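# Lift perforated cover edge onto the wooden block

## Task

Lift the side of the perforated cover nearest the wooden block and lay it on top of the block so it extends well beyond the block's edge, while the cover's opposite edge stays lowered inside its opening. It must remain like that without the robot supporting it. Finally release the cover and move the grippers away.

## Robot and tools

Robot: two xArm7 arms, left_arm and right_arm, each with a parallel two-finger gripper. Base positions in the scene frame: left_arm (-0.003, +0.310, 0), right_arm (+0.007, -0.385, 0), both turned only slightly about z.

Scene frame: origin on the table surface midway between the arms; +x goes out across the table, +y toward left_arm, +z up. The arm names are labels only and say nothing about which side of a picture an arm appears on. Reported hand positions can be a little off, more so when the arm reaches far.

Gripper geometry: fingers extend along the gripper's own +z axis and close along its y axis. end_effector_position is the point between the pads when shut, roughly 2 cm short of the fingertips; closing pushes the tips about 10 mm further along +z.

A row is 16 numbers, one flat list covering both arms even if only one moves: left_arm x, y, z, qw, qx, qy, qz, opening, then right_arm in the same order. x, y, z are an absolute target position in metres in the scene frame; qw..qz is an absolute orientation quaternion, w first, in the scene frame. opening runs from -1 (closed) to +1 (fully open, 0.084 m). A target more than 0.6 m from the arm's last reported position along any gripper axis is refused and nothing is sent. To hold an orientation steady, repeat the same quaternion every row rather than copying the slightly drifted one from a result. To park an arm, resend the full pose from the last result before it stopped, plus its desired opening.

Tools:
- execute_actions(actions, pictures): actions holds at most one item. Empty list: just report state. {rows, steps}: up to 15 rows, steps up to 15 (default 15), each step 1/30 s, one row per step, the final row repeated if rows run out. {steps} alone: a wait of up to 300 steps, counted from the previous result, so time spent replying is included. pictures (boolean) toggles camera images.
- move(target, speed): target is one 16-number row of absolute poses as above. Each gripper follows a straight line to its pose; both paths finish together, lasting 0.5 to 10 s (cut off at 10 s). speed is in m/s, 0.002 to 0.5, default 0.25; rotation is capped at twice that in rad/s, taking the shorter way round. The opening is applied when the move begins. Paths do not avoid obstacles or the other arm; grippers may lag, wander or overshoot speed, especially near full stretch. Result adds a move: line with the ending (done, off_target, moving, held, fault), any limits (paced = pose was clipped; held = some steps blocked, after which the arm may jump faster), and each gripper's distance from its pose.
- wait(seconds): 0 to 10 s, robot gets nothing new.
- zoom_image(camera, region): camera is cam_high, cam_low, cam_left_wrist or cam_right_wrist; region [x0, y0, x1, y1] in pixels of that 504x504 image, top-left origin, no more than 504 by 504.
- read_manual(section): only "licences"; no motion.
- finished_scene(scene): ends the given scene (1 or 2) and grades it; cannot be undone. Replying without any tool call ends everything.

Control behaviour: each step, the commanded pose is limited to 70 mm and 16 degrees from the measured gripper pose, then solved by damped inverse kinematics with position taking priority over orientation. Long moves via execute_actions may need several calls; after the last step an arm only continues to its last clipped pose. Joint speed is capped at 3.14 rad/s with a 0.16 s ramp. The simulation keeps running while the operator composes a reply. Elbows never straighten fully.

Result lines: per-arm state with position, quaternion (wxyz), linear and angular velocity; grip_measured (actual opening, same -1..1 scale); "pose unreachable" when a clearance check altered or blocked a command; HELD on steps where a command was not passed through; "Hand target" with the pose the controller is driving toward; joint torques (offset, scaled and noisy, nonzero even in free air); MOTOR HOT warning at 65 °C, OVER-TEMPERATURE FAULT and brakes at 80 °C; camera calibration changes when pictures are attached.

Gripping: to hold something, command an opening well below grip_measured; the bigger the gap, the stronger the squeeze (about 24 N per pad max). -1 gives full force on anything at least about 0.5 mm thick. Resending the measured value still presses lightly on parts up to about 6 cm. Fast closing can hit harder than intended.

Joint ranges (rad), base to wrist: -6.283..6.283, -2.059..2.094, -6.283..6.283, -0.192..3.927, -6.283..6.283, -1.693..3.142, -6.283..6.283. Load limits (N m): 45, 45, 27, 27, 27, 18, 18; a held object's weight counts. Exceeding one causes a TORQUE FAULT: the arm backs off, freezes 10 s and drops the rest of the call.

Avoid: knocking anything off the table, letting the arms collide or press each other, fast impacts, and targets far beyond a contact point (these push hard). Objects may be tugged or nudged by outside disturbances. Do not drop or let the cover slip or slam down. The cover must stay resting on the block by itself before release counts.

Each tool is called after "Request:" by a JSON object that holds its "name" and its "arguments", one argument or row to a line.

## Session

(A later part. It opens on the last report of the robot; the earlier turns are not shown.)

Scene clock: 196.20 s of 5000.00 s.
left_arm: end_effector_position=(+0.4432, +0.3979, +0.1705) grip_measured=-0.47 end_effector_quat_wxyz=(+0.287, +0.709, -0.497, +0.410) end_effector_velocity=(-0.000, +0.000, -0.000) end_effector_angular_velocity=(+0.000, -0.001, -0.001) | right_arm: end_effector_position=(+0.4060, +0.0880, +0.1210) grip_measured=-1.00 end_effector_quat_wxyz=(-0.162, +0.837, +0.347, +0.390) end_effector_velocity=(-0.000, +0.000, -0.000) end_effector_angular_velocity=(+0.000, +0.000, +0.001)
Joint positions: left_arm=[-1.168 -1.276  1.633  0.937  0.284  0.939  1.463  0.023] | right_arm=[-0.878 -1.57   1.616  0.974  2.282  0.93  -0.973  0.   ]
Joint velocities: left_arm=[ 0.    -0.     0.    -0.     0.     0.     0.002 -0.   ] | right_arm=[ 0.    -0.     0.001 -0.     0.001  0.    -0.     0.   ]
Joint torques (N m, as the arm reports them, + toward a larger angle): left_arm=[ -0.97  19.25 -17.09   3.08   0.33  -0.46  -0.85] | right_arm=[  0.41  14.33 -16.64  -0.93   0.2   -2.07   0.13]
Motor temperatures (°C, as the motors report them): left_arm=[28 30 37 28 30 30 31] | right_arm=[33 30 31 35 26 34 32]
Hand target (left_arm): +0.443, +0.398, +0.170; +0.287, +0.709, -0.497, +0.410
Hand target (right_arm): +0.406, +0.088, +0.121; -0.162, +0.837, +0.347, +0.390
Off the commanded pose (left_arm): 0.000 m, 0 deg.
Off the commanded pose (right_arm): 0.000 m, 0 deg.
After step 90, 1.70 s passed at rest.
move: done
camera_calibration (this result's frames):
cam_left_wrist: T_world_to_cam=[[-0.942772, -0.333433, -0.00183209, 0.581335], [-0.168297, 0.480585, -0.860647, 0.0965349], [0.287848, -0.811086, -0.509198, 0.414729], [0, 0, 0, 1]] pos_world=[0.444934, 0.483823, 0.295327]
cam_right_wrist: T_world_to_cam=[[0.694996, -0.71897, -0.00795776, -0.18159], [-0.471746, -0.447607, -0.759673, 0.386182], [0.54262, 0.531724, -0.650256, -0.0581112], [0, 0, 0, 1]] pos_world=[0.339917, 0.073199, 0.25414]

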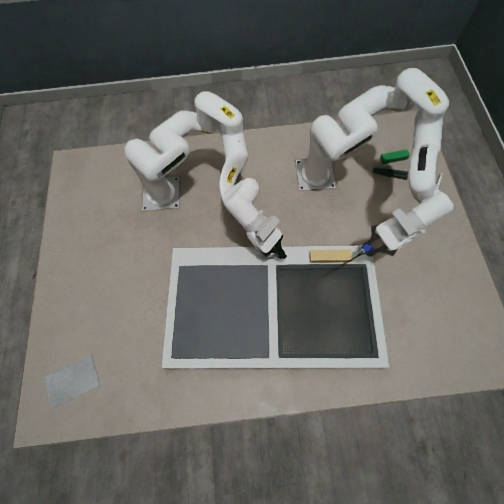

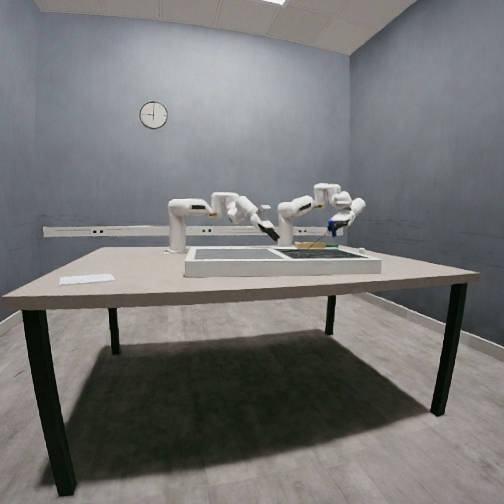

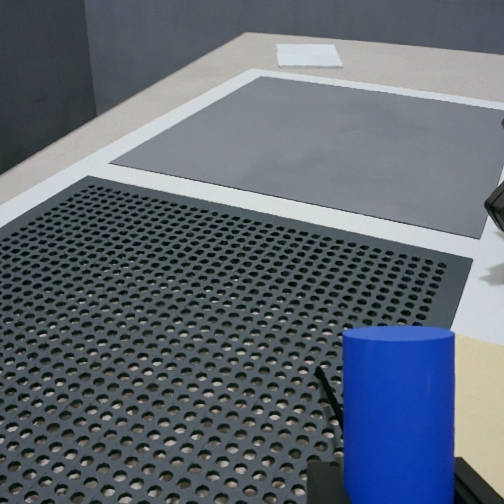

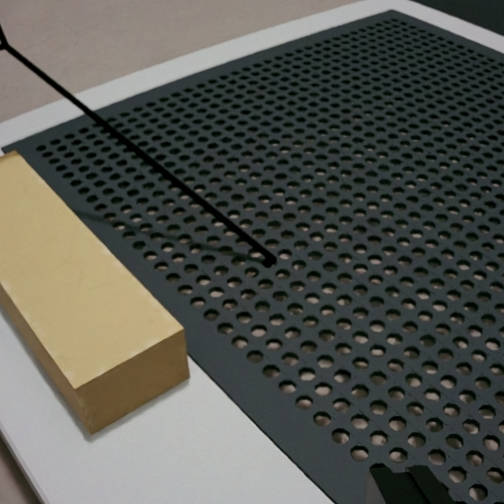

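Request:
{"name": "move", "arguments": {
  "target": [0.44629,0.38941,0.1838,0.26485,0.72660,-0.50877,0.37824,-1, 0.406,0.088,0.121,-0.1617,0.8373,0.3468,0.3904,-1],
  "speed": 0.02
}}

Request:
{"name": "zoom_image", "arguments": {
  "camera": "cam_right_wrist",
  "region": [200, 190, 330, 320]
}}

Request:
{"name": "move", "arguments": {
  "target": [0.45011,0.37892,0.19757,0.24240,0.74240,-0.51984,0.34619,-1, 0.406,0.088,0.121,-0.1617,0.8373,0.3468,0.3904,-1],
  "speed": 0.02
}}

Request:
{"name": "zoom_image", "arguments": {
  "camera": "cam_right_wrist",
  "region": [200, 190, 330, 320]
}}

Request:
{"name": "zoom_image", "arguments": {
  "camera": "cam_left_wrist",
  "region": [260, 310, 380, 430]
}}

Scene clock: 212.00 s of 5000.00 s.
left_arm: end_effector_position=(+0.4463, +0.3894, +0.1838) grip_measured=-0.47 end_effector_quat_wxyz=(+0.265, +0.727, -0.509, +0.378) end_effector_velocity=(-0.000, +0.001, -0.000) end_effector_angular_velocity=(+0.001, +0.002, +0.002) | right_arm: end_effector_position=(+0.4060, +0.0880, +0.1210) grip_measured=-1.00 end_effector_quat_wxyz=(-0.162, +0.837, +0.347, +0.390) end_effector_velocity=(+0.000, -0.000, -0.001) end_effector_angular_velocity=(-0.002, +0.001, -0.000)
Joint positions: left_arm=[-1.181 -1.195  1.583  0.925  0.295  0.931  1.398  0.023] | right_arm=[-0.878 -1.57   1.616  0.974  2.282  0.93  -0.973  0.   ]
Joint velocities: left_arm=[ 0.     0.001  0.001  0.     0.    -0.    -0.001 -0.   ] | right_arm=[-0.    -0.     0.001 -0.    -0.001  0.     0.     0.   ]
Joint torques (N m, as the arm reports them, + toward a larger angle): left_arm=[ -0.86  17.9  -16.45   4.55   0.39  -0.62  -0.8 ] | right_arm=[  0.48  14.7  -16.94  -1.5    0.2   -1.83   0.18]
Motor temperatures (°C, as the motors report them): left_arm=[28 30 37 28 30 30 31] | right_arm=[33 30 31 35 26 34 32]
Hand target (left_arm): +0.446, +0.389, +0.184; +0.265, +0.727, -0.509, +0.378
Hand target (right_arm): +0.406, +0.088, +0.121; -0.162, +0.837, +0.347, +0.390
Off the commanded pose (left_arm): 0.000 m, 0 deg.
Off the commanded pose (right_arm): 0.000 m, 0 deg.
After step 90, 10.40 s passed at rest.
move: done
camera_calibration (this result's frames):
cam_left_wrist: T_world_to_cam=[[-0.942939, -0.332963, -0.000762777, 0.581102], [-0.193313, 0.549318, -0.812945, 0.0881398], [0.2711, -0.76641, -0.58234, 0.417244], [0, 0, 0, 1]] pos_world=[0.451868, 0.464849, 0.315074]
cam_right_wrist: T_world_to_cam=[[0.694996, -0.71897, -0.00795795, -0.18159], [-0.471746, -0.447607, -0.759673, 0.386182], [0.54262, 0.531724, -0.650256, -0.0581111], [0, 0, 0, 1]] pos_world=[0.339917, 0.073199, 0.25414]

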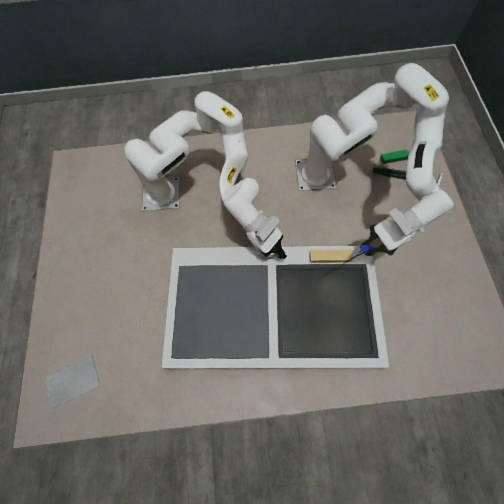

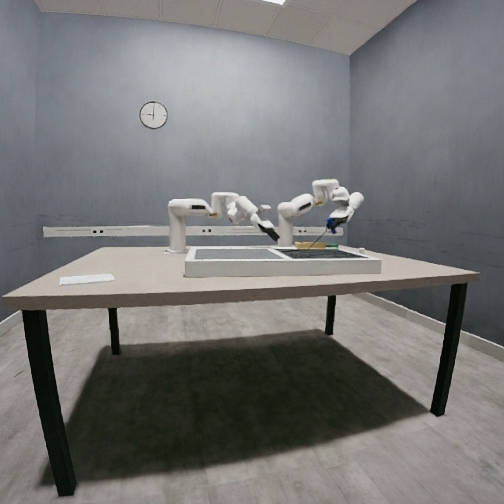

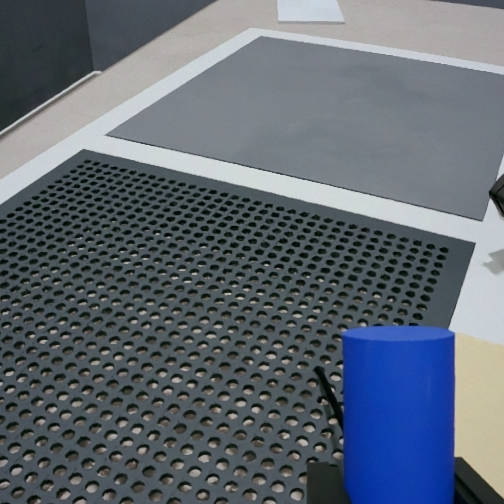

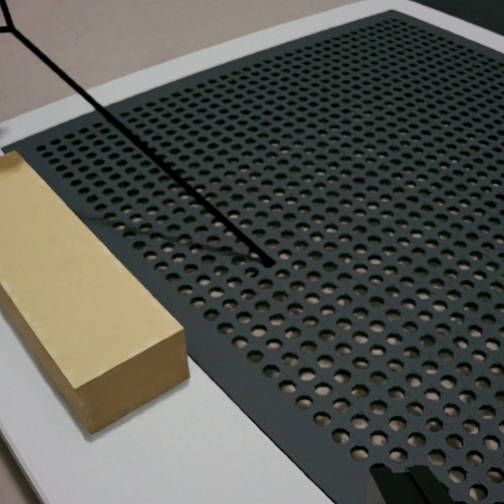

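Region (200, 190, 330, 320) of cam_right_wrist's 504x504 image, scaled by 3.877, with more detail than that image has.

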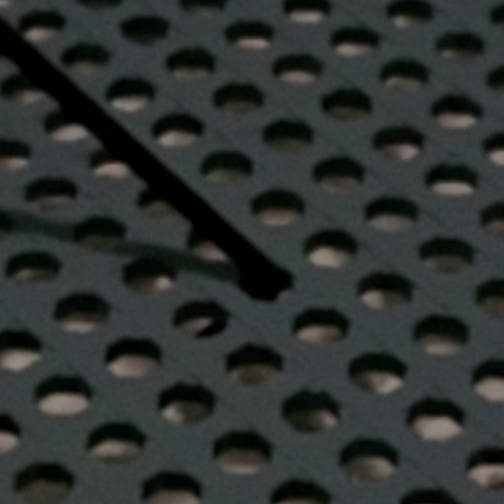

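Scene clock: 214.40 s of 5000.00 s.
left_arm: end_effector_position=(+0.4501, +0.3789, +0.1975) grip_measured=-0.47 end_effector_quat_wxyz=(+0.243, +0.742, -0.520, +0.346) end_effector_velocity=(-0.000, +0.001, -0.001) end_effector_angular_velocity=(+0.000, +0.005, +0.003) | right_arm: end_effector_position=(+0.4060, +0.0880, +0.1210) grip_measured=-1.00 end_effector_quat_wxyz=(-0.162, +0.837, +0.347, +0.390) end_effector_velocity=(-0.000, -0.000, -0.000) end_effector_angular_velocity=(+0.000, +0.000, -0.001)
Joint positions: left_arm=[-1.198 -1.113  1.532  0.922  0.303  0.929  1.33   0.023] | right_arm=[-0.878 -1.57   1.616  0.974  2.282  0.93  -0.973  0.   ]
Joint velocities: left_arm=[-0.     0.001  0.003  0.001  0.     0.    -0.002 -0.   ] | right_arm=[ 0.001 -0.     0.    -0.001  0.001 -0.     0.     0.   ]
Joint torques (N m, as the arm reports them, + toward a larger angle): left_arm=[ -1.23  16.8  -15.89   6.17   0.39  -0.81  -0.81] | right_arm=[  0.68  14.65 -16.88  -1.11   0.07  -1.97  -0.06]
Motor temperatures (°C, as the motors report them): left_arm=[28 30 37 28 30 30 31] | right_arm=[33 30 31 35 26 34 32]
Hand target (left_arm): +0.450, +0.379, +0.198; +0.243, +0.742, -0.520, +0.346
Hand target (right_arm): +0.406, +0.088, +0.121; -0.162, +0.837, +0.347, +0.390
Off the commanded pose (left_arm): 0.000 m, 0 deg.
Off the commanded pose (right_arm): 0.000 m, 0 deg.
move: done
camera_calibration (this result's frames):
cam_left_wrist: T_world_to_cam=[[-0.942953, -0.332925, 0.000060294, 0.581052], [-0.216768, 0.613822, -0.759101, 0.0813101], [0.252686, -0.71581, -0.650973, 0.418862], [0, 0, 0, 1]] pos_world=[0.459689, 0.443362, 0.334355]
cam_right_wrist: T_world_to_cam=[[0.694996, -0.71897, -0.00795807, -0.18159], [-0.471746, -0.447607, -0.759673, 0.386182], [0.54262, 0.531724, -0.650256, -0.0581112], [0, 0, 0, 1]] pos_world=[0.339917, 0.073199, 0.25414]

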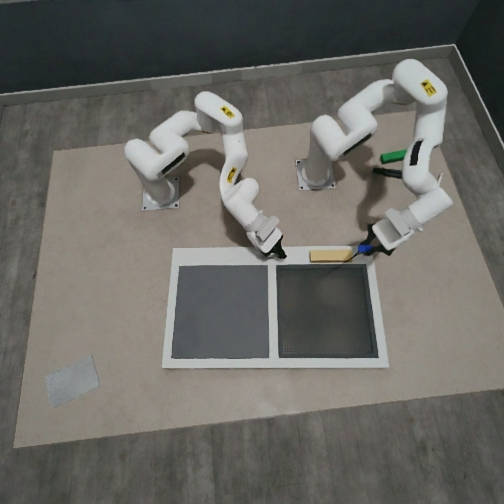

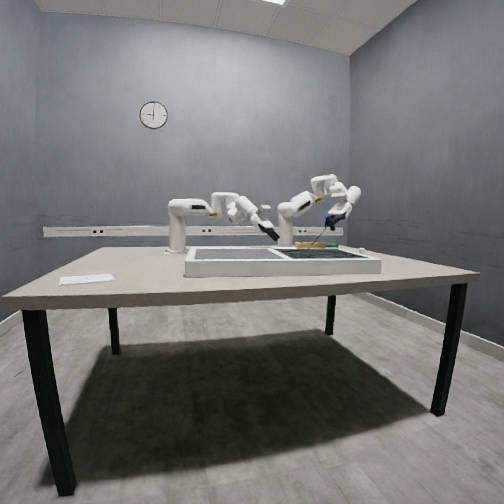

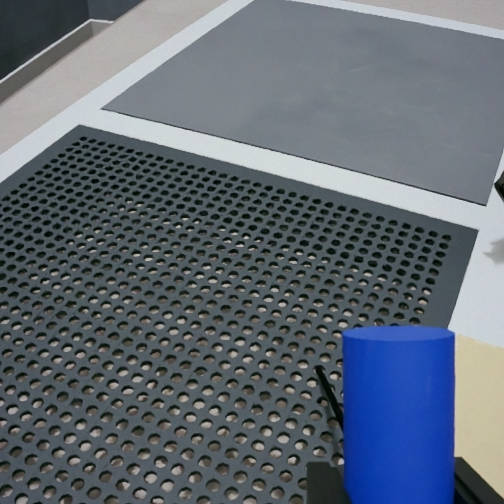

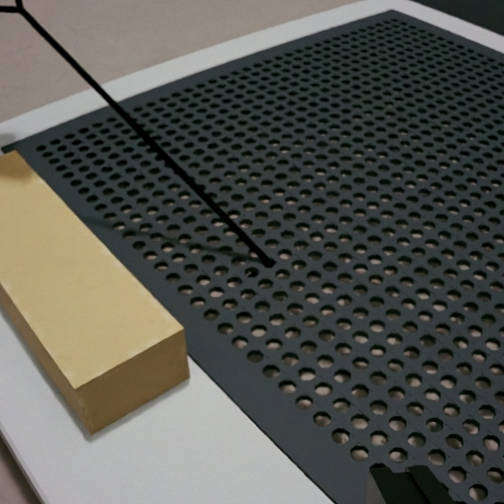

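Region (200, 190, 330, 320) of cam_right_wrist's 504x504 image, scaled by 3.877, with more detail than that image has.

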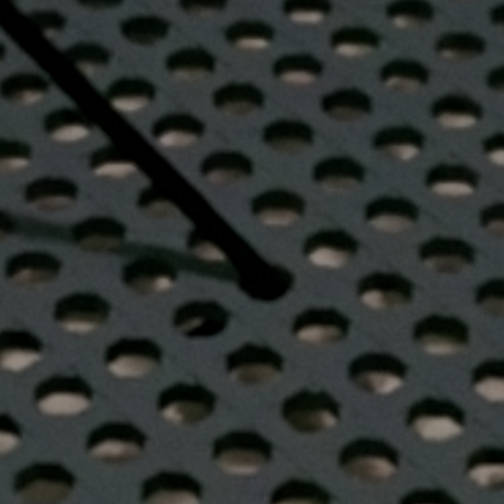

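Region (260, 310, 380, 430) of cam_left_wrist's 504x504 image, scaled by 4.200, with more detail than that image has.

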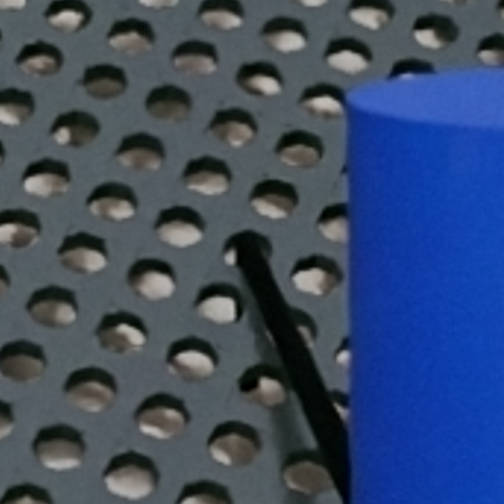

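Request:
{"name": "move", "arguments": {
  "target": [0.45624,0.36208,0.21525,0.21022,0.76215,-0.53367,0.30022,-1, 0.406,0.088,0.121,-0.1617,0.8373,0.3468,0.3904,-1],
  "speed": 0.025
}}

Request:
{"name": "move", "arguments": {
  "target": [0.46317,0.34303,0.23011,0.17725,0.77906,-0.54550,0.25313,-1, 0.406,0.088,0.121,-0.1617,0.8373,0.3468,0.3904,-1],
  "speed": 0.025
}}

Request:
{"name": "zoom_image", "arguments": {
  "camera": "cam_right_wrist",
  "region": [200, 190, 330, 320]
}}

Request:
{"name": "zoom_image", "arguments": {
  "camera": "cam_left_wrist",
  "region": [260, 310, 380, 430]
}}

Scene clock: 226.20 s of 5000.00 s.
left_arm: end_effector_position=(+0.4562, +0.3621, +0.2152) grip_measured=-0.47 end_effector_quat_wxyz=(+0.210, +0.762, -0.534, +0.300) end_effector_velocity=(+0.000, +0.001, -0.001) end_effector_angular_velocity=(+0.000, +0.004, +0.003) | right_arm: end_effector_position=(+0.4060, +0.0880, +0.1210) grip_measured=-1.00 end_effector_quat_wxyz=(-0.162, +0.837, +0.347, +0.390) end_effector_velocity=(-0.000, -0.000, -0.001) end_effector_angular_velocity=(-0.000, +0.001, -0.001)
Joint positions: left_arm=[-1.231 -0.997  1.466  0.933  0.313  0.939  1.237  0.023] | right_arm=[-0.878 -1.57   1.616  0.974  2.282  0.93  -0.973  0.   ]
Joint velocities: left_arm=[-0.001  0.001  0.003  0.001  0.     0.001 -0.003  0.   ] | right_arm=[ 0.     0.     0.001 -0.001  0.    -0.     0.     0.   ]
Joint torques (N m, as the arm reports them, + toward a larger angle): left_arm=[ -1.01  14.86 -14.81   8.13   0.36  -1.09  -0.82] | right_arm=[  0.46  14.19 -16.7   -1.24   0.31  -1.86   0.28]
Motor temperatures (°C, as the motors report them): left_arm=[28 30 37 28 30 30 31] | right_arm=[33 30 31 35 26 34 32]
Hand target (left_arm): +0.456, +0.362, +0.215; +0.210, +0.762, -0.534, +0.300
Hand target (right_arm): +0.406, +0.088, +0.121; -0.162, +0.837, +0.347, +0.390
Off the commanded pose (left_arm): 0.000 m, 0 deg.
Off the commanded pose (right_arm): 0.000 m, 0 deg.
After step 90, 6.13 s passed at rest.
move: done
camera_calibration (this result's frames):
cam_left_wrist: T_world_to_cam=[[-0.942959, -0.332907, 0.00138437, 0.580932], [-0.246773, 0.696181, -0.674118, 0.0719597], [0.223455, -0.636007, -0.738622, 0.420061], [0, 0, 0, 1]] pos_world=[0.471687, 0.410461, 0.357972]
cam_right_wrist: T_world_to_cam=[[0.694996, -0.71897, -0.00795768, -0.18159], [-0.471746, -0.447607, -0.759673, 0.386182], [0.54262, 0.531724, -0.650256, -0.0581112], [0, 0, 0, 1]] pos_world=[0.339917, 0.073199, 0.25414]

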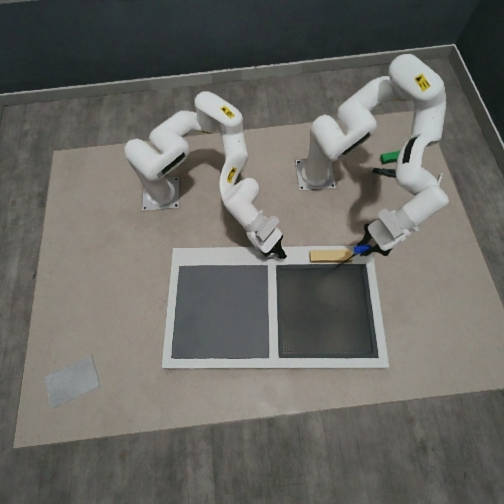

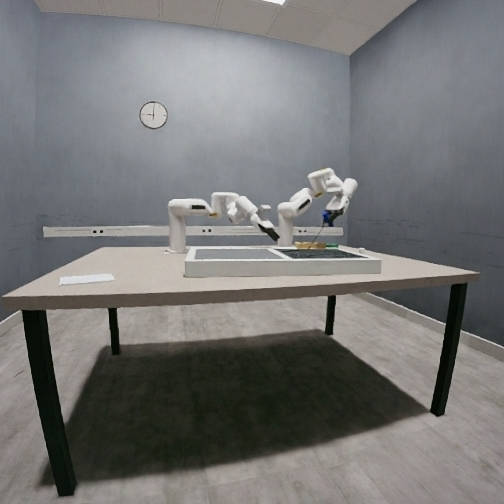

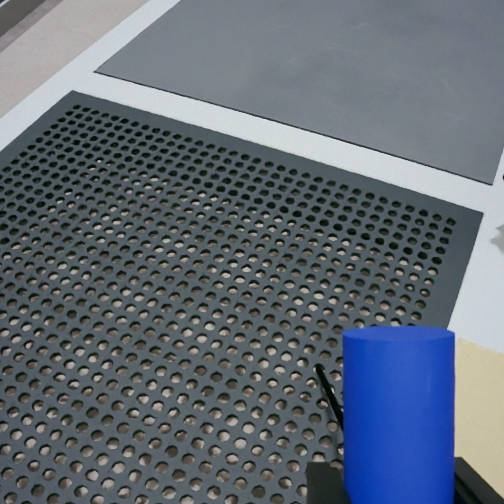

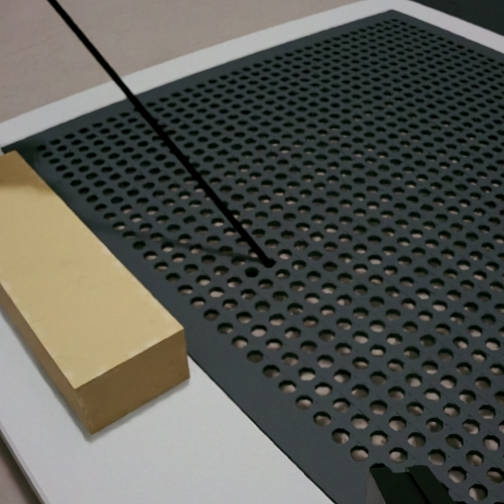

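Scene clock: 228.87 s of 5000.00 s.
left_arm: end_effector_position=(+0.4631, +0.3430, +0.2300) grip_measured=-0.47 end_effector_quat_wxyz=(+0.177, +0.779, -0.546, +0.253) end_effector_velocity=(+0.000, +0.001, -0.000) end_effector_angular_velocity=(+0.001, +0.002, +0.003) | right_arm: end_effector_position=(+0.4060, +0.0880, +0.1210) grip_measured=-1.00 end_effector_quat_wxyz=(-0.162, +0.837, +0.347, +0.390) end_effector_velocity=(+0.000, -0.000, -0.000) end_effector_angular_velocity=(-0.001, -0.000, -0.000)
Joint positions: left_arm=[-1.276 -0.881  1.413  0.963  0.322  0.963  1.147  0.023] | right_arm=[-0.878 -1.57   1.616  0.974  2.282  0.93  -0.973  0.   ]
Joint velocities: left_arm=[ 0.001  0.001  0.001  0.002  0.001  0.001 -0.002 -0.   ] | right_arm=[-0.    -0.001 -0.    -0.    -0.001  0.     0.     0.   ]
Joint torques (N m, as the arm reports them, + toward a larger angle): left_arm=[ -0.76  12.72 -13.63  10.04   0.43  -1.4   -0.81] | right_arm=[  0.53  14.43 -16.69  -1.24   0.15  -1.97   0.15]
Motor temperatures (°C, as the motors report them): left_arm=[28 30 37 28 30 30 31] | right_arm=[33 30 31 35 26 34 32]
Hand target (left_arm): +0.463, +0.343, +0.230; +0.177, +0.779, -0.546, +0.253
Hand target (right_arm): +0.406, +0.088, +0.121; -0.162, +0.837, +0.347, +0.390
Off the commanded pose (left_arm): 0.000 m, 0 deg.
Off the commanded pose (right_arm): 0.000 m, 0 deg.
move: done
camera_calibration (this result's frames):
cam_left_wrist: T_world_to_cam=[[-0.942878, -0.333129, 0.00257065, 0.580873], [-0.272992, 0.768199, -0.579091, 0.0625282], [0.190937, -0.546714, -0.815259, 0.41943], [0, 0, 0, 1]] pos_world=[0.484677, 0.37478, 0.37666]
cam_right_wrist: T_world_to_cam=[[0.694996, -0.71897, -0.00795802, -0.18159], [-0.471746, -0.447607, -0.759673, 0.386182], [0.54262, 0.531724, -0.650256, -0.0581112], [0, 0, 0, 1]] pos_world=[0.339917, 0.073199, 0.25414]

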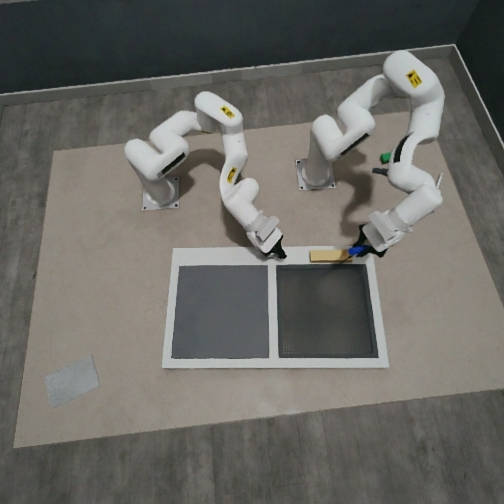

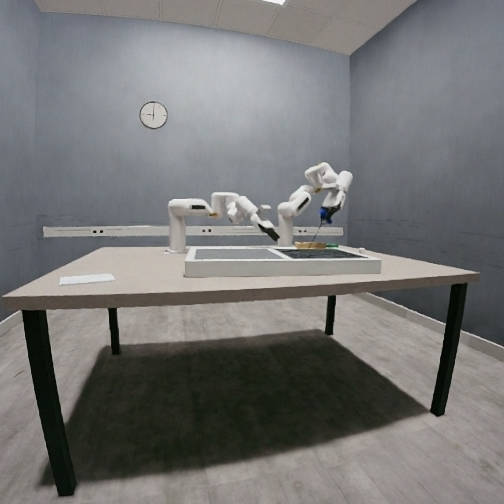

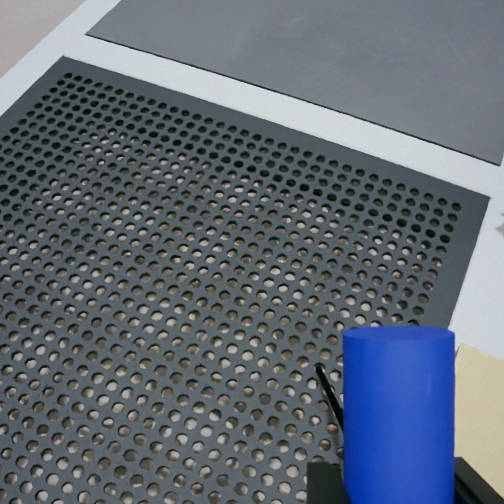

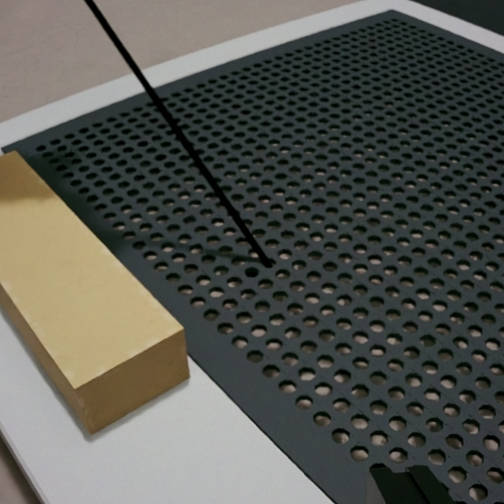

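Region (200, 190, 330, 320) of cam_right_wrist's 504x504 image, scaled by 3.877, with more detail than that image has.

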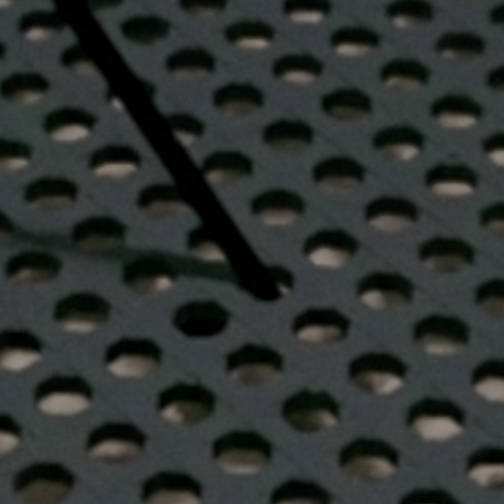

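Region (260, 310, 380, 430) of cam_left_wrist's 504x504 image, scaled by 4.200, with more detail than that image has.

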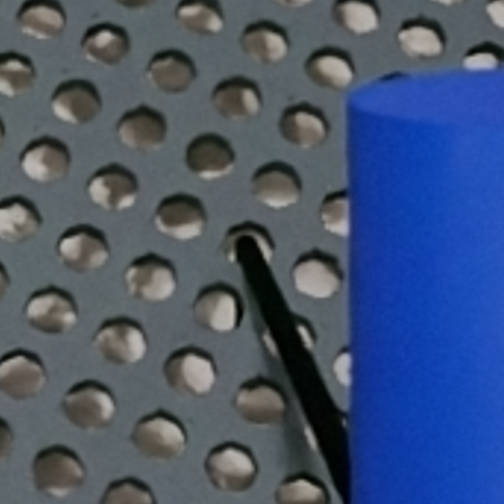

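Request:
{"name": "move", "arguments": {
  "target": [0.48373,0.28655,0.2565,0.08973,0.80907,-0.56652,0.12814,-1, 0.406,0.088,0.121,-0.1617,0.8373,0.3468,0.3904,-1],
  "speed": 0.04
}}

Request:
{"name": "zoom_image", "arguments": {
  "camera": "cam_right_wrist",
  "region": [200, 190, 330, 320]
}}

Request:
{"name": "move", "arguments": {
  "target": [0.50565,0.22631,0.2666,0,0.81915,-0.57358,0,-1, 0.406,0.088,0.121,-0.1617,0.8373,0.3468,0.3904,-1],
  "speed": 0.04
}}

Request:
{"name": "zoom_image", "arguments": {
  "camera": "cam_right_wrist",
  "region": [200, 190, 330, 320]
}}

Request:
{"name": "zoom_image", "arguments": {
  "camera": "cam_left_wrist",
  "region": [260, 310, 380, 430]
}}

Scene clock: 246.73 s of 5000.00 s.
left_arm: end_effector_position=(+0.4837, +0.2867, +0.2562) grip_measured=-0.47 end_effector_quat_wxyz=(+0.090, +0.809, -0.566, +0.128) end_effector_velocity=(+0.001, +0.003, -0.000) end_effector_angular_velocity=(-0.000, +0.003, +0.006) | right_arm: end_effector_position=(+0.4060, +0.0880, +0.1210) grip_measured=-1.00 end_effector_quat_wxyz=(-0.162, +0.837, +0.347, +0.390) end_effector_velocity=(-0.000, +0.000, +0.000) end_effector_angular_velocity=(+0.001, -0.000, +0.000)
Joint positions: left_arm=[-1.5   -0.578  1.406  1.122  0.33   1.089  0.95   0.023] | right_arm=[-0.878 -1.57   1.616  0.974  2.282  0.93  -0.973  0.   ]
Joint velocities: left_arm=[-0.     0.     0.006  0.004 -0.001  0.003 -0.001 -0.   ] | right_arm=[ 0.001  0.    -0.    -0.     0.    -0.    -0.     0.   ]
Joint torques (N m, as the arm reports them, + toward a larger angle): left_arm=[-0.92  9.29 -9.94 13.42  0.54 -1.52 -0.85] | right_arm=[  0.7   14.57 -16.77  -1.4    0.32  -1.73   0.13]
Motor temperatures (°C, as the motors report them): left_arm=[28 30 37 29 30 30 31] | right_arm=[33 30 31 35 26 34 32]
Hand target (left_arm): +0.484, +0.287, +0.256; +0.090, +0.809, -0.566, +0.128
Hand target (right_arm): +0.406, +0.088, +0.121; -0.162, +0.837, +0.347, +0.390
Off the commanded pose (left_arm): 0.000 m, 0 deg.
Off the commanded pose (right_arm): 0.000 m, 0 deg.
After step 90, 10.67 s passed at rest.
move: done
camera_calibration (this result's frames):
cam_left_wrist: T_world_to_cam=[[-0.942456, -0.334266, 0.00657473, 0.580519], [-0.320863, 0.898792, -0.298695, 0.0404749], [0.0939343, -0.283617, -0.954326, 0.413157], [0, 0, 0, 1]] pos_world=[0.52129, 0.274847, 0.402559]
cam_right_wrist: T_world_to_cam=[[0.694995, -0.71897, -0.00795815, -0.18159], [-0.471746, -0.447607, -0.759673, 0.386182], [0.54262, 0.531724, -0.650256, -0.0581112], [0, 0, 0, 1]] pos_world=[0.339917, 0.0731989, 0.25414]

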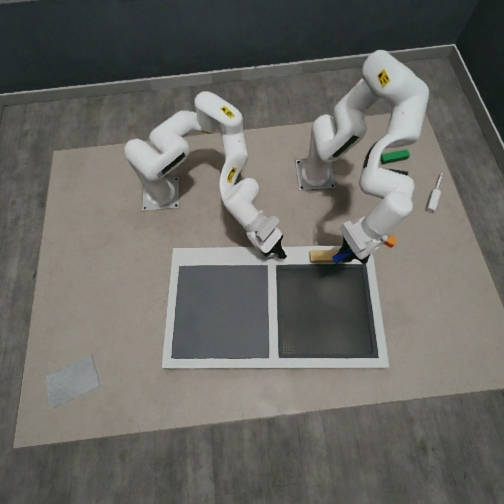

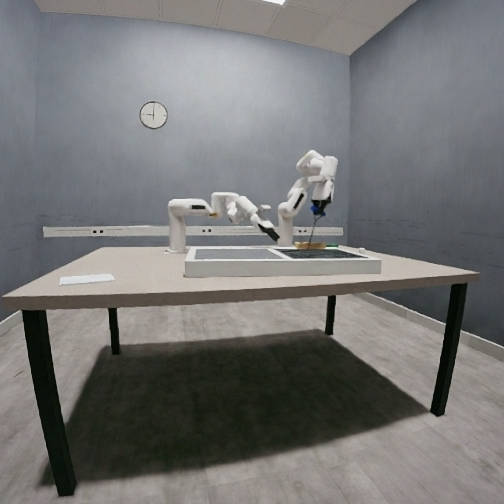

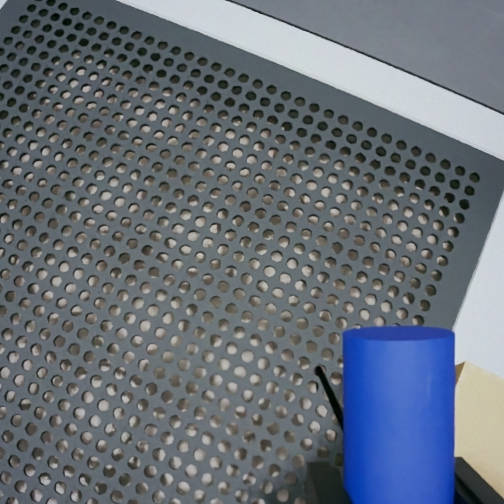

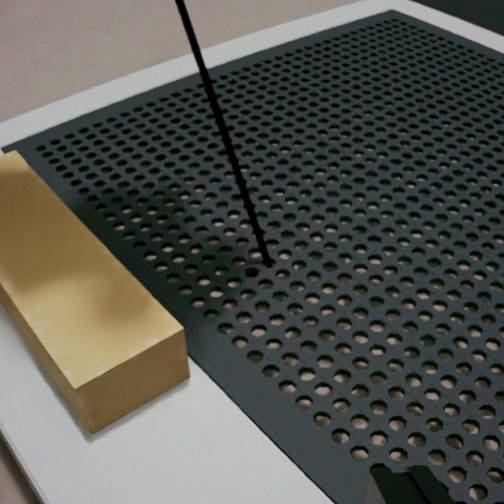

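Region (200, 190, 330, 320) of cam_right_wrist's 504x504 image, scaled by 3.877, with more detail than that image has.

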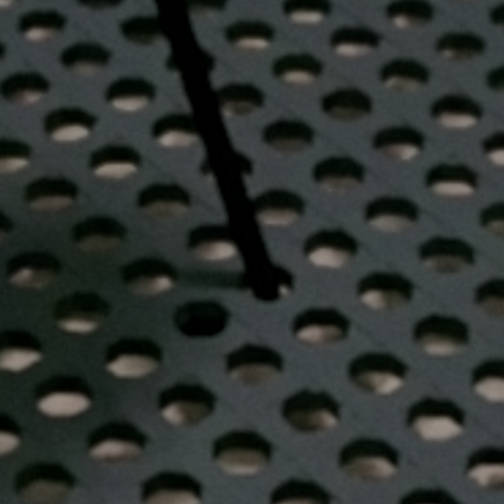

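Scene clock: 250.93 s of 5000.00 s.
left_arm: end_effector_position=(+0.5057, +0.2265, +0.2659) grip_measured=-0.47 end_effector_quat_wxyz=(+0.001, +0.819, -0.573, -0.001) end_effector_velocity=(+0.001, +0.004, -0.001) end_effector_angular_velocity=(+0.004, +0.006, +0.009) | right_arm: end_effector_position=(+0.4060, +0.0880, +0.1210) grip_measured=-1.00 end_effector_quat_wxyz=(-0.162, +0.837, +0.347, +0.390) end_effector_velocity=(-0.000, +0.000, +0.000) end_effector_angular_velocity=(+0.000, +0.000, +0.001)
Joint positions: left_arm=[-2.104 -0.428  1.777  1.405  0.43   1.337  0.751  0.023] | right_arm=[-0.878 -1.57   1.616  0.974  2.282  0.93  -0.973  0.   ]
Joint velocities: left_arm=[-0.007 -0.004  0.013  0.007  0.004  0.008 -0.003 -0.   ] | right_arm=[ 0.     0.    -0.001  0.    -0.     0.001 -0.     0.   ]
Joint torques (N m, as the arm reports them, + toward a larger angle): left_arm=[-0.59 17.09 -7.6  14.31  0.69 -1.16 -0.83] | right_arm=[  0.42  14.72 -16.77  -1.19   0.29  -1.89  -0.02]
Motor temperatures (°C, as the motors report them): left_arm=[28 30 36 29 30 30 31] | right_arm=[33 30 31 35 26 34 32]
Hand target (left_arm): +0.506, +0.226, +0.266; +0.001, +0.819, -0.573, -0.001
Hand target (right_arm): +0.406, +0.088, +0.121; -0.162, +0.837, +0.347, +0.390
Off the commanded pose (left_arm): 0.001 m, 0 deg.
Off the commanded pose (right_arm): 0.000 m, 0 deg.
move: done
camera_calibration (this result's frames):
cam_left_wrist: T_world_to_cam=[[-0.941687, -0.336363, 0.00926478, 0.580411], [-0.336256, 0.941702, 0.011388, 0.0201495], [-0.0125552, 0.00760858, -0.999892, 0.403288], [0, 0, 0, 1]] pos_world=[0.558404, 0.173185, 0.397638]
cam_right_wrist: T_world_to_cam=[[0.694996, -0.71897, -0.00795785, -0.18159], [-0.471746, -0.447607, -0.759673, 0.386182], [0.54262, 0.531724, -0.650256, -0.0581112], [0, 0, 0, 1]] pos_world=[0.339917, 0.073199, 0.25414]

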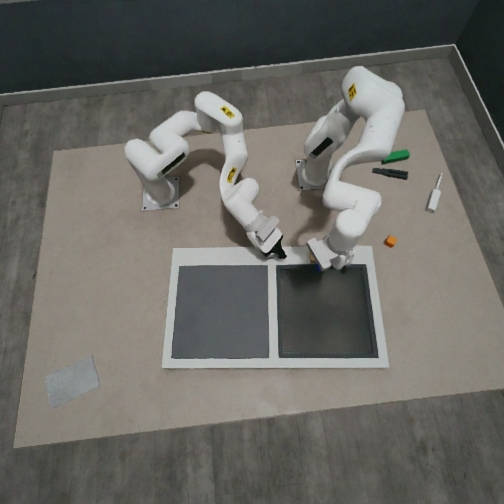

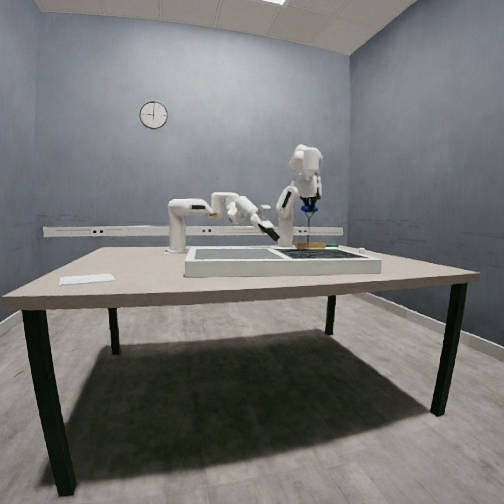

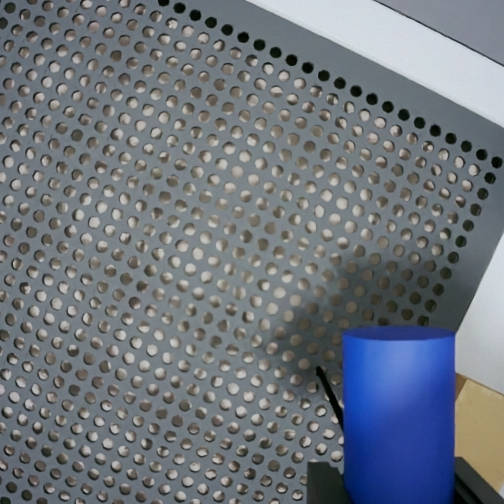

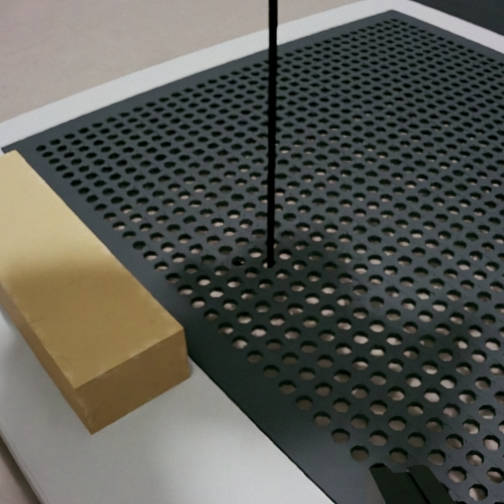

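Region (200, 190, 330, 320) of cam_right_wrist's 504x504 image, scaled by 3.877, with more detail than that image has.

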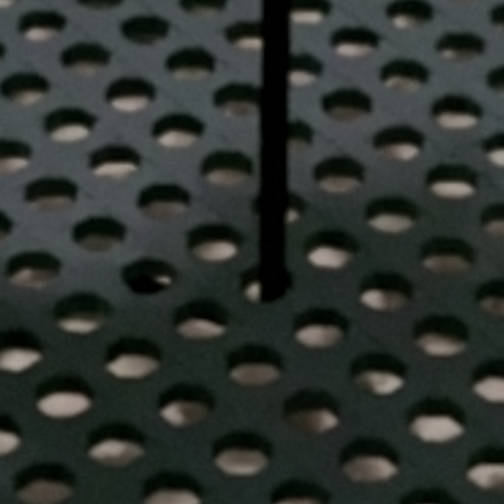

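Region (260, 310, 380, 430) of cam_left_wrist's 504x504 image, scaled by 4.200, with more detail than that image has.

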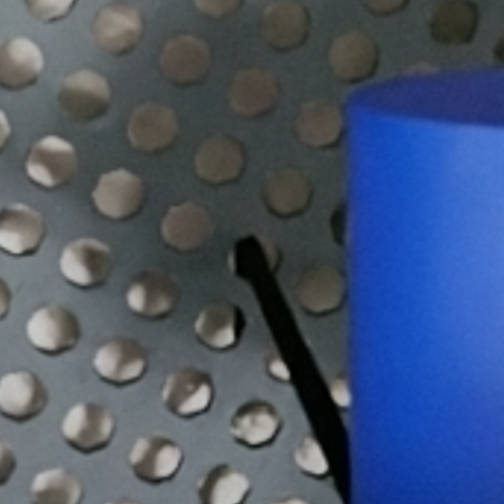

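Request:
{"name": "move", "arguments": {
  "target": [0.505,0.2275,0.304,0,0.81915,-0.57358,0,-1, 0.379,0.061,0.16,-0.1617,0.8373,0.3468,0.3904,-1],
  "speed": 0.02
}}

Scene clock: 257.37 s of 5000.00 s.
left_arm: end_effector_position=(+0.5050, +0.2276, +0.3039) grip_measured=-0.48 end_effector_quat_wxyz=(+0.000, +0.819, -0.574, +0.000) end_effector_velocity=(-0.000, +0.001, -0.001) end_effector_angular_velocity=(-0.000, +0.003, +0.001) | right_arm: end_effector_position=(+0.3789, +0.0611, +0.1600) grip_measured=-1.00 end_effector_quat_wxyz=(-0.162, +0.837, +0.347, +0.390) end_effector_velocity=(-0.001, -0.000, -0.000) end_effector_angular_velocity=(-0.001, +0.001, +0.001)
Joint positions: left_arm=[-2.106 -0.405  1.757  1.499  0.402  1.431  0.773  0.023] | right_arm=[-0.76  -1.516  1.528  0.831  2.186  0.971 -0.971  0.   ]
Joint velocities: left_arm=[ 0.    -0.001  0.001  0.    -0.     0.002  0.    -0.   ] | right_arm=[ 0.001  0.    -0.    -0.001 -0.002  0.001  0.     0.   ]
Joint torques (N m, as the arm reports them, + toward a larger angle): left_arm=[-0.58 19.95 -9.17 18.77  0.65 -1.66 -0.89] | right_arm=[  0.24  12.59 -15.8    0.03   0.22  -1.8   -0.02]
Motor temperatures (°C, as the motors report them): left_arm=[28 30 36 29 30 30 31] | right_arm=[33 30 31 35 26 34 32]
Hand target (left_arm): +0.505, +0.228, +0.304; +0.000, +0.819, -0.574, -0.000
Hand target (right_arm): +0.379, +0.061, +0.160; -0.162, +0.837, +0.347, +0.390
Off the commanded pose (left_arm): 0.000 m, 0 deg.
Off the commanded pose (right_arm): 0.000 m, 0 deg.
After step 90, 0.43 s passed at rest.
move: done
camera_calibration (this result's frames):
cam_left_wrist: T_world_to_cam=[[-0.941772, -0.336178, 0.00704155, 0.580501], [-0.336096, 0.941767, 0.0107255, 0.0185467], [-0.0102372, 0.00773436, -0.999918, 0.440116], [0, 0, 0, 1]] pos_world=[0.557439, 0.174281, 0.435793]
cam_right_wrist: T_world_to_cam=[[0.694929, -0.719032, -0.00821319, -0.181747], [-0.471909, -0.447413, -0.759686, 0.391014], [0.542564, 0.531804, -0.650238, -0.00376556], [0, 0, 0, 1]] pos_world=[0.312867, 0.0462652, 0.293107]

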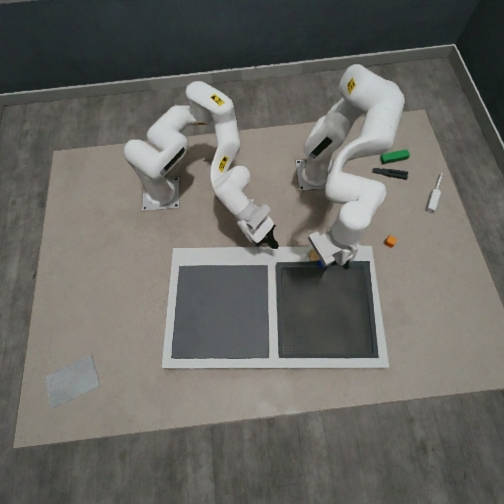

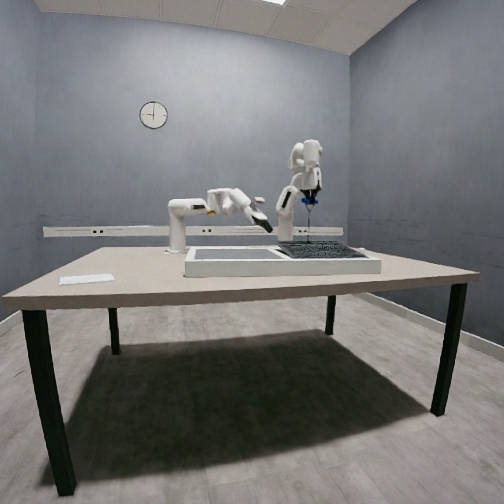

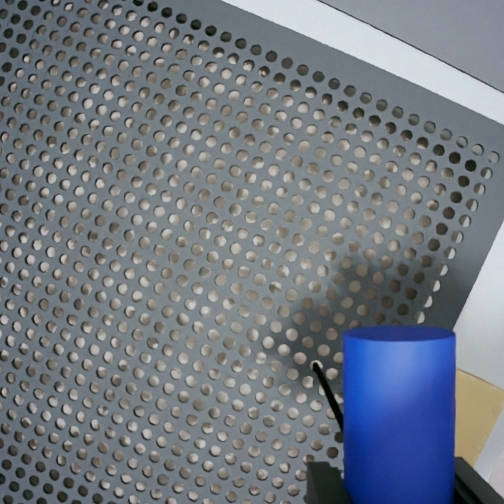

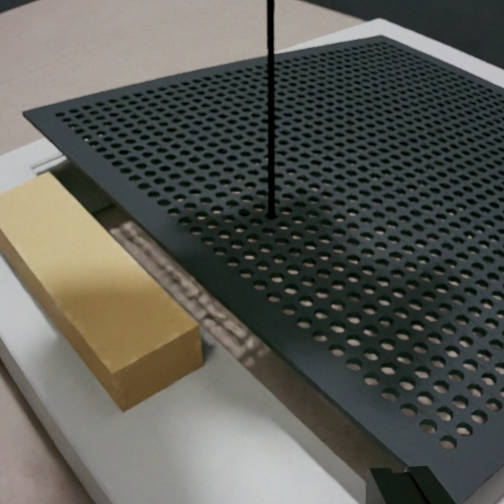

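Request:
{"name": "move", "arguments": {
  "target": [0.4384,0.2345,0.302,-0.0423,0.8160,-0.5714,0.0762,-1, 0.379,0.061,0.16,-0.1617,0.8373,0.3468,0.3904,-1],
  "speed": 0.025
}}

Scene clock: 274.30 s of 5000.00 s.
left_arm: end_effector_position=(+0.4384, +0.2346, +0.3029) grip_measured=-0.48 end_effector_quat_wxyz=(-0.043, +0.816, -0.571, +0.077) end_effector_velocity=(-0.001, -0.001, -0.000) end_effector_angular_velocity=(+0.001, -0.003, -0.001) | right_arm: end_effector_position=(+0.3790, +0.0610, +0.1600) grip_measured=-1.00 end_effector_quat_wxyz=(-0.162, +0.837, +0.347, +0.390) end_effector_velocity=(-0.000, +0.000, +0.000) end_effector_angular_velocity=(+0.001, +0.001, +0.001)
Joint positions: left_arm=[-1.348 -0.535  0.997  1.053  0.535  1.228  0.632  0.023] | right_arm=[-0.76  -1.516  1.528  0.831  2.186  0.972 -0.971  0.   ]
Joint velocities: left_arm=[ 0.003 -0.002 -0.005 -0.005  0.003 -0.002 -0.003 -0.   ] | right_arm=[ 0.     0.001 -0.     0.     0.001  0.001 -0.     0.   ]
Joint torques (N m, as the arm reports them, + toward a larger angle): left_arm=[ -1.05  -2.48 -10.25  18.98   0.84  -2.47  -0.74] | right_arm=[  0.62  12.73 -15.87   0.26   0.24  -1.86   0.27]
Motor temperatures (°C, as the motors report them): left_arm=[28 30 36 30 30 30 31] | right_arm=[33 30 31 35 26 34 32]
Hand target (left_arm): +0.438, +0.235, +0.303; -0.043, +0.816, -0.571, +0.077
Hand target (right_arm): +0.379, +0.061, +0.160; -0.162, +0.837, +0.347, +0.390
Off the commanded pose (left_arm): 0.001 m, 0 deg.
Off the commanded pose (right_arm): 0.000 m, 0 deg.
After step 90, 10.17 s passed at rest.
move: done
camera_calibration (this result's frames):
cam_left_wrist: T_world_to_cam=[[-0.928956, -0.337583, -0.151914, 0.562963], [-0.331528, 0.941249, -0.064346, 0.0104595], [0.164711, -0.00941102, -0.986297, 0.361547], [0, 0, 0, 1]] pos_world=[0.466885, 0.183604, 0.442788]
cam_right_wrist: T_world_to_cam=[[0.694995, -0.71897, -0.00795882, -0.181927], [-0.471747, -0.447607, -0.759673, 0.390987], [0.54262, 0.531723, -0.650257, -0.00374328], [0, 0, 0, 1]] pos_world=[0.312917, 0.0461988, 0.29314]

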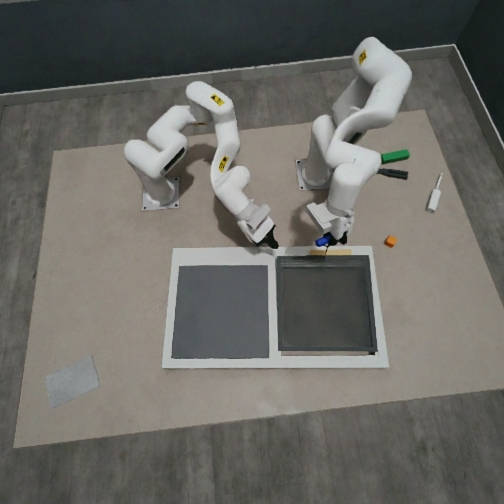

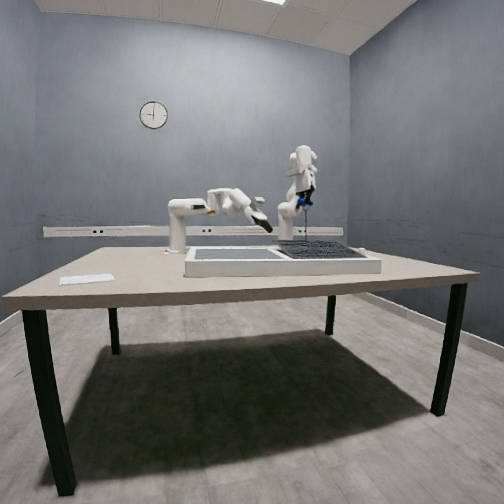

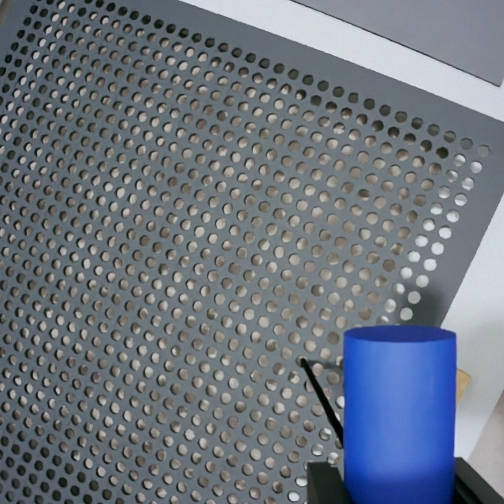

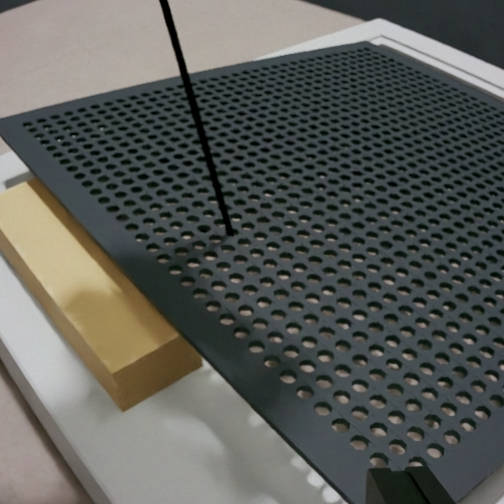

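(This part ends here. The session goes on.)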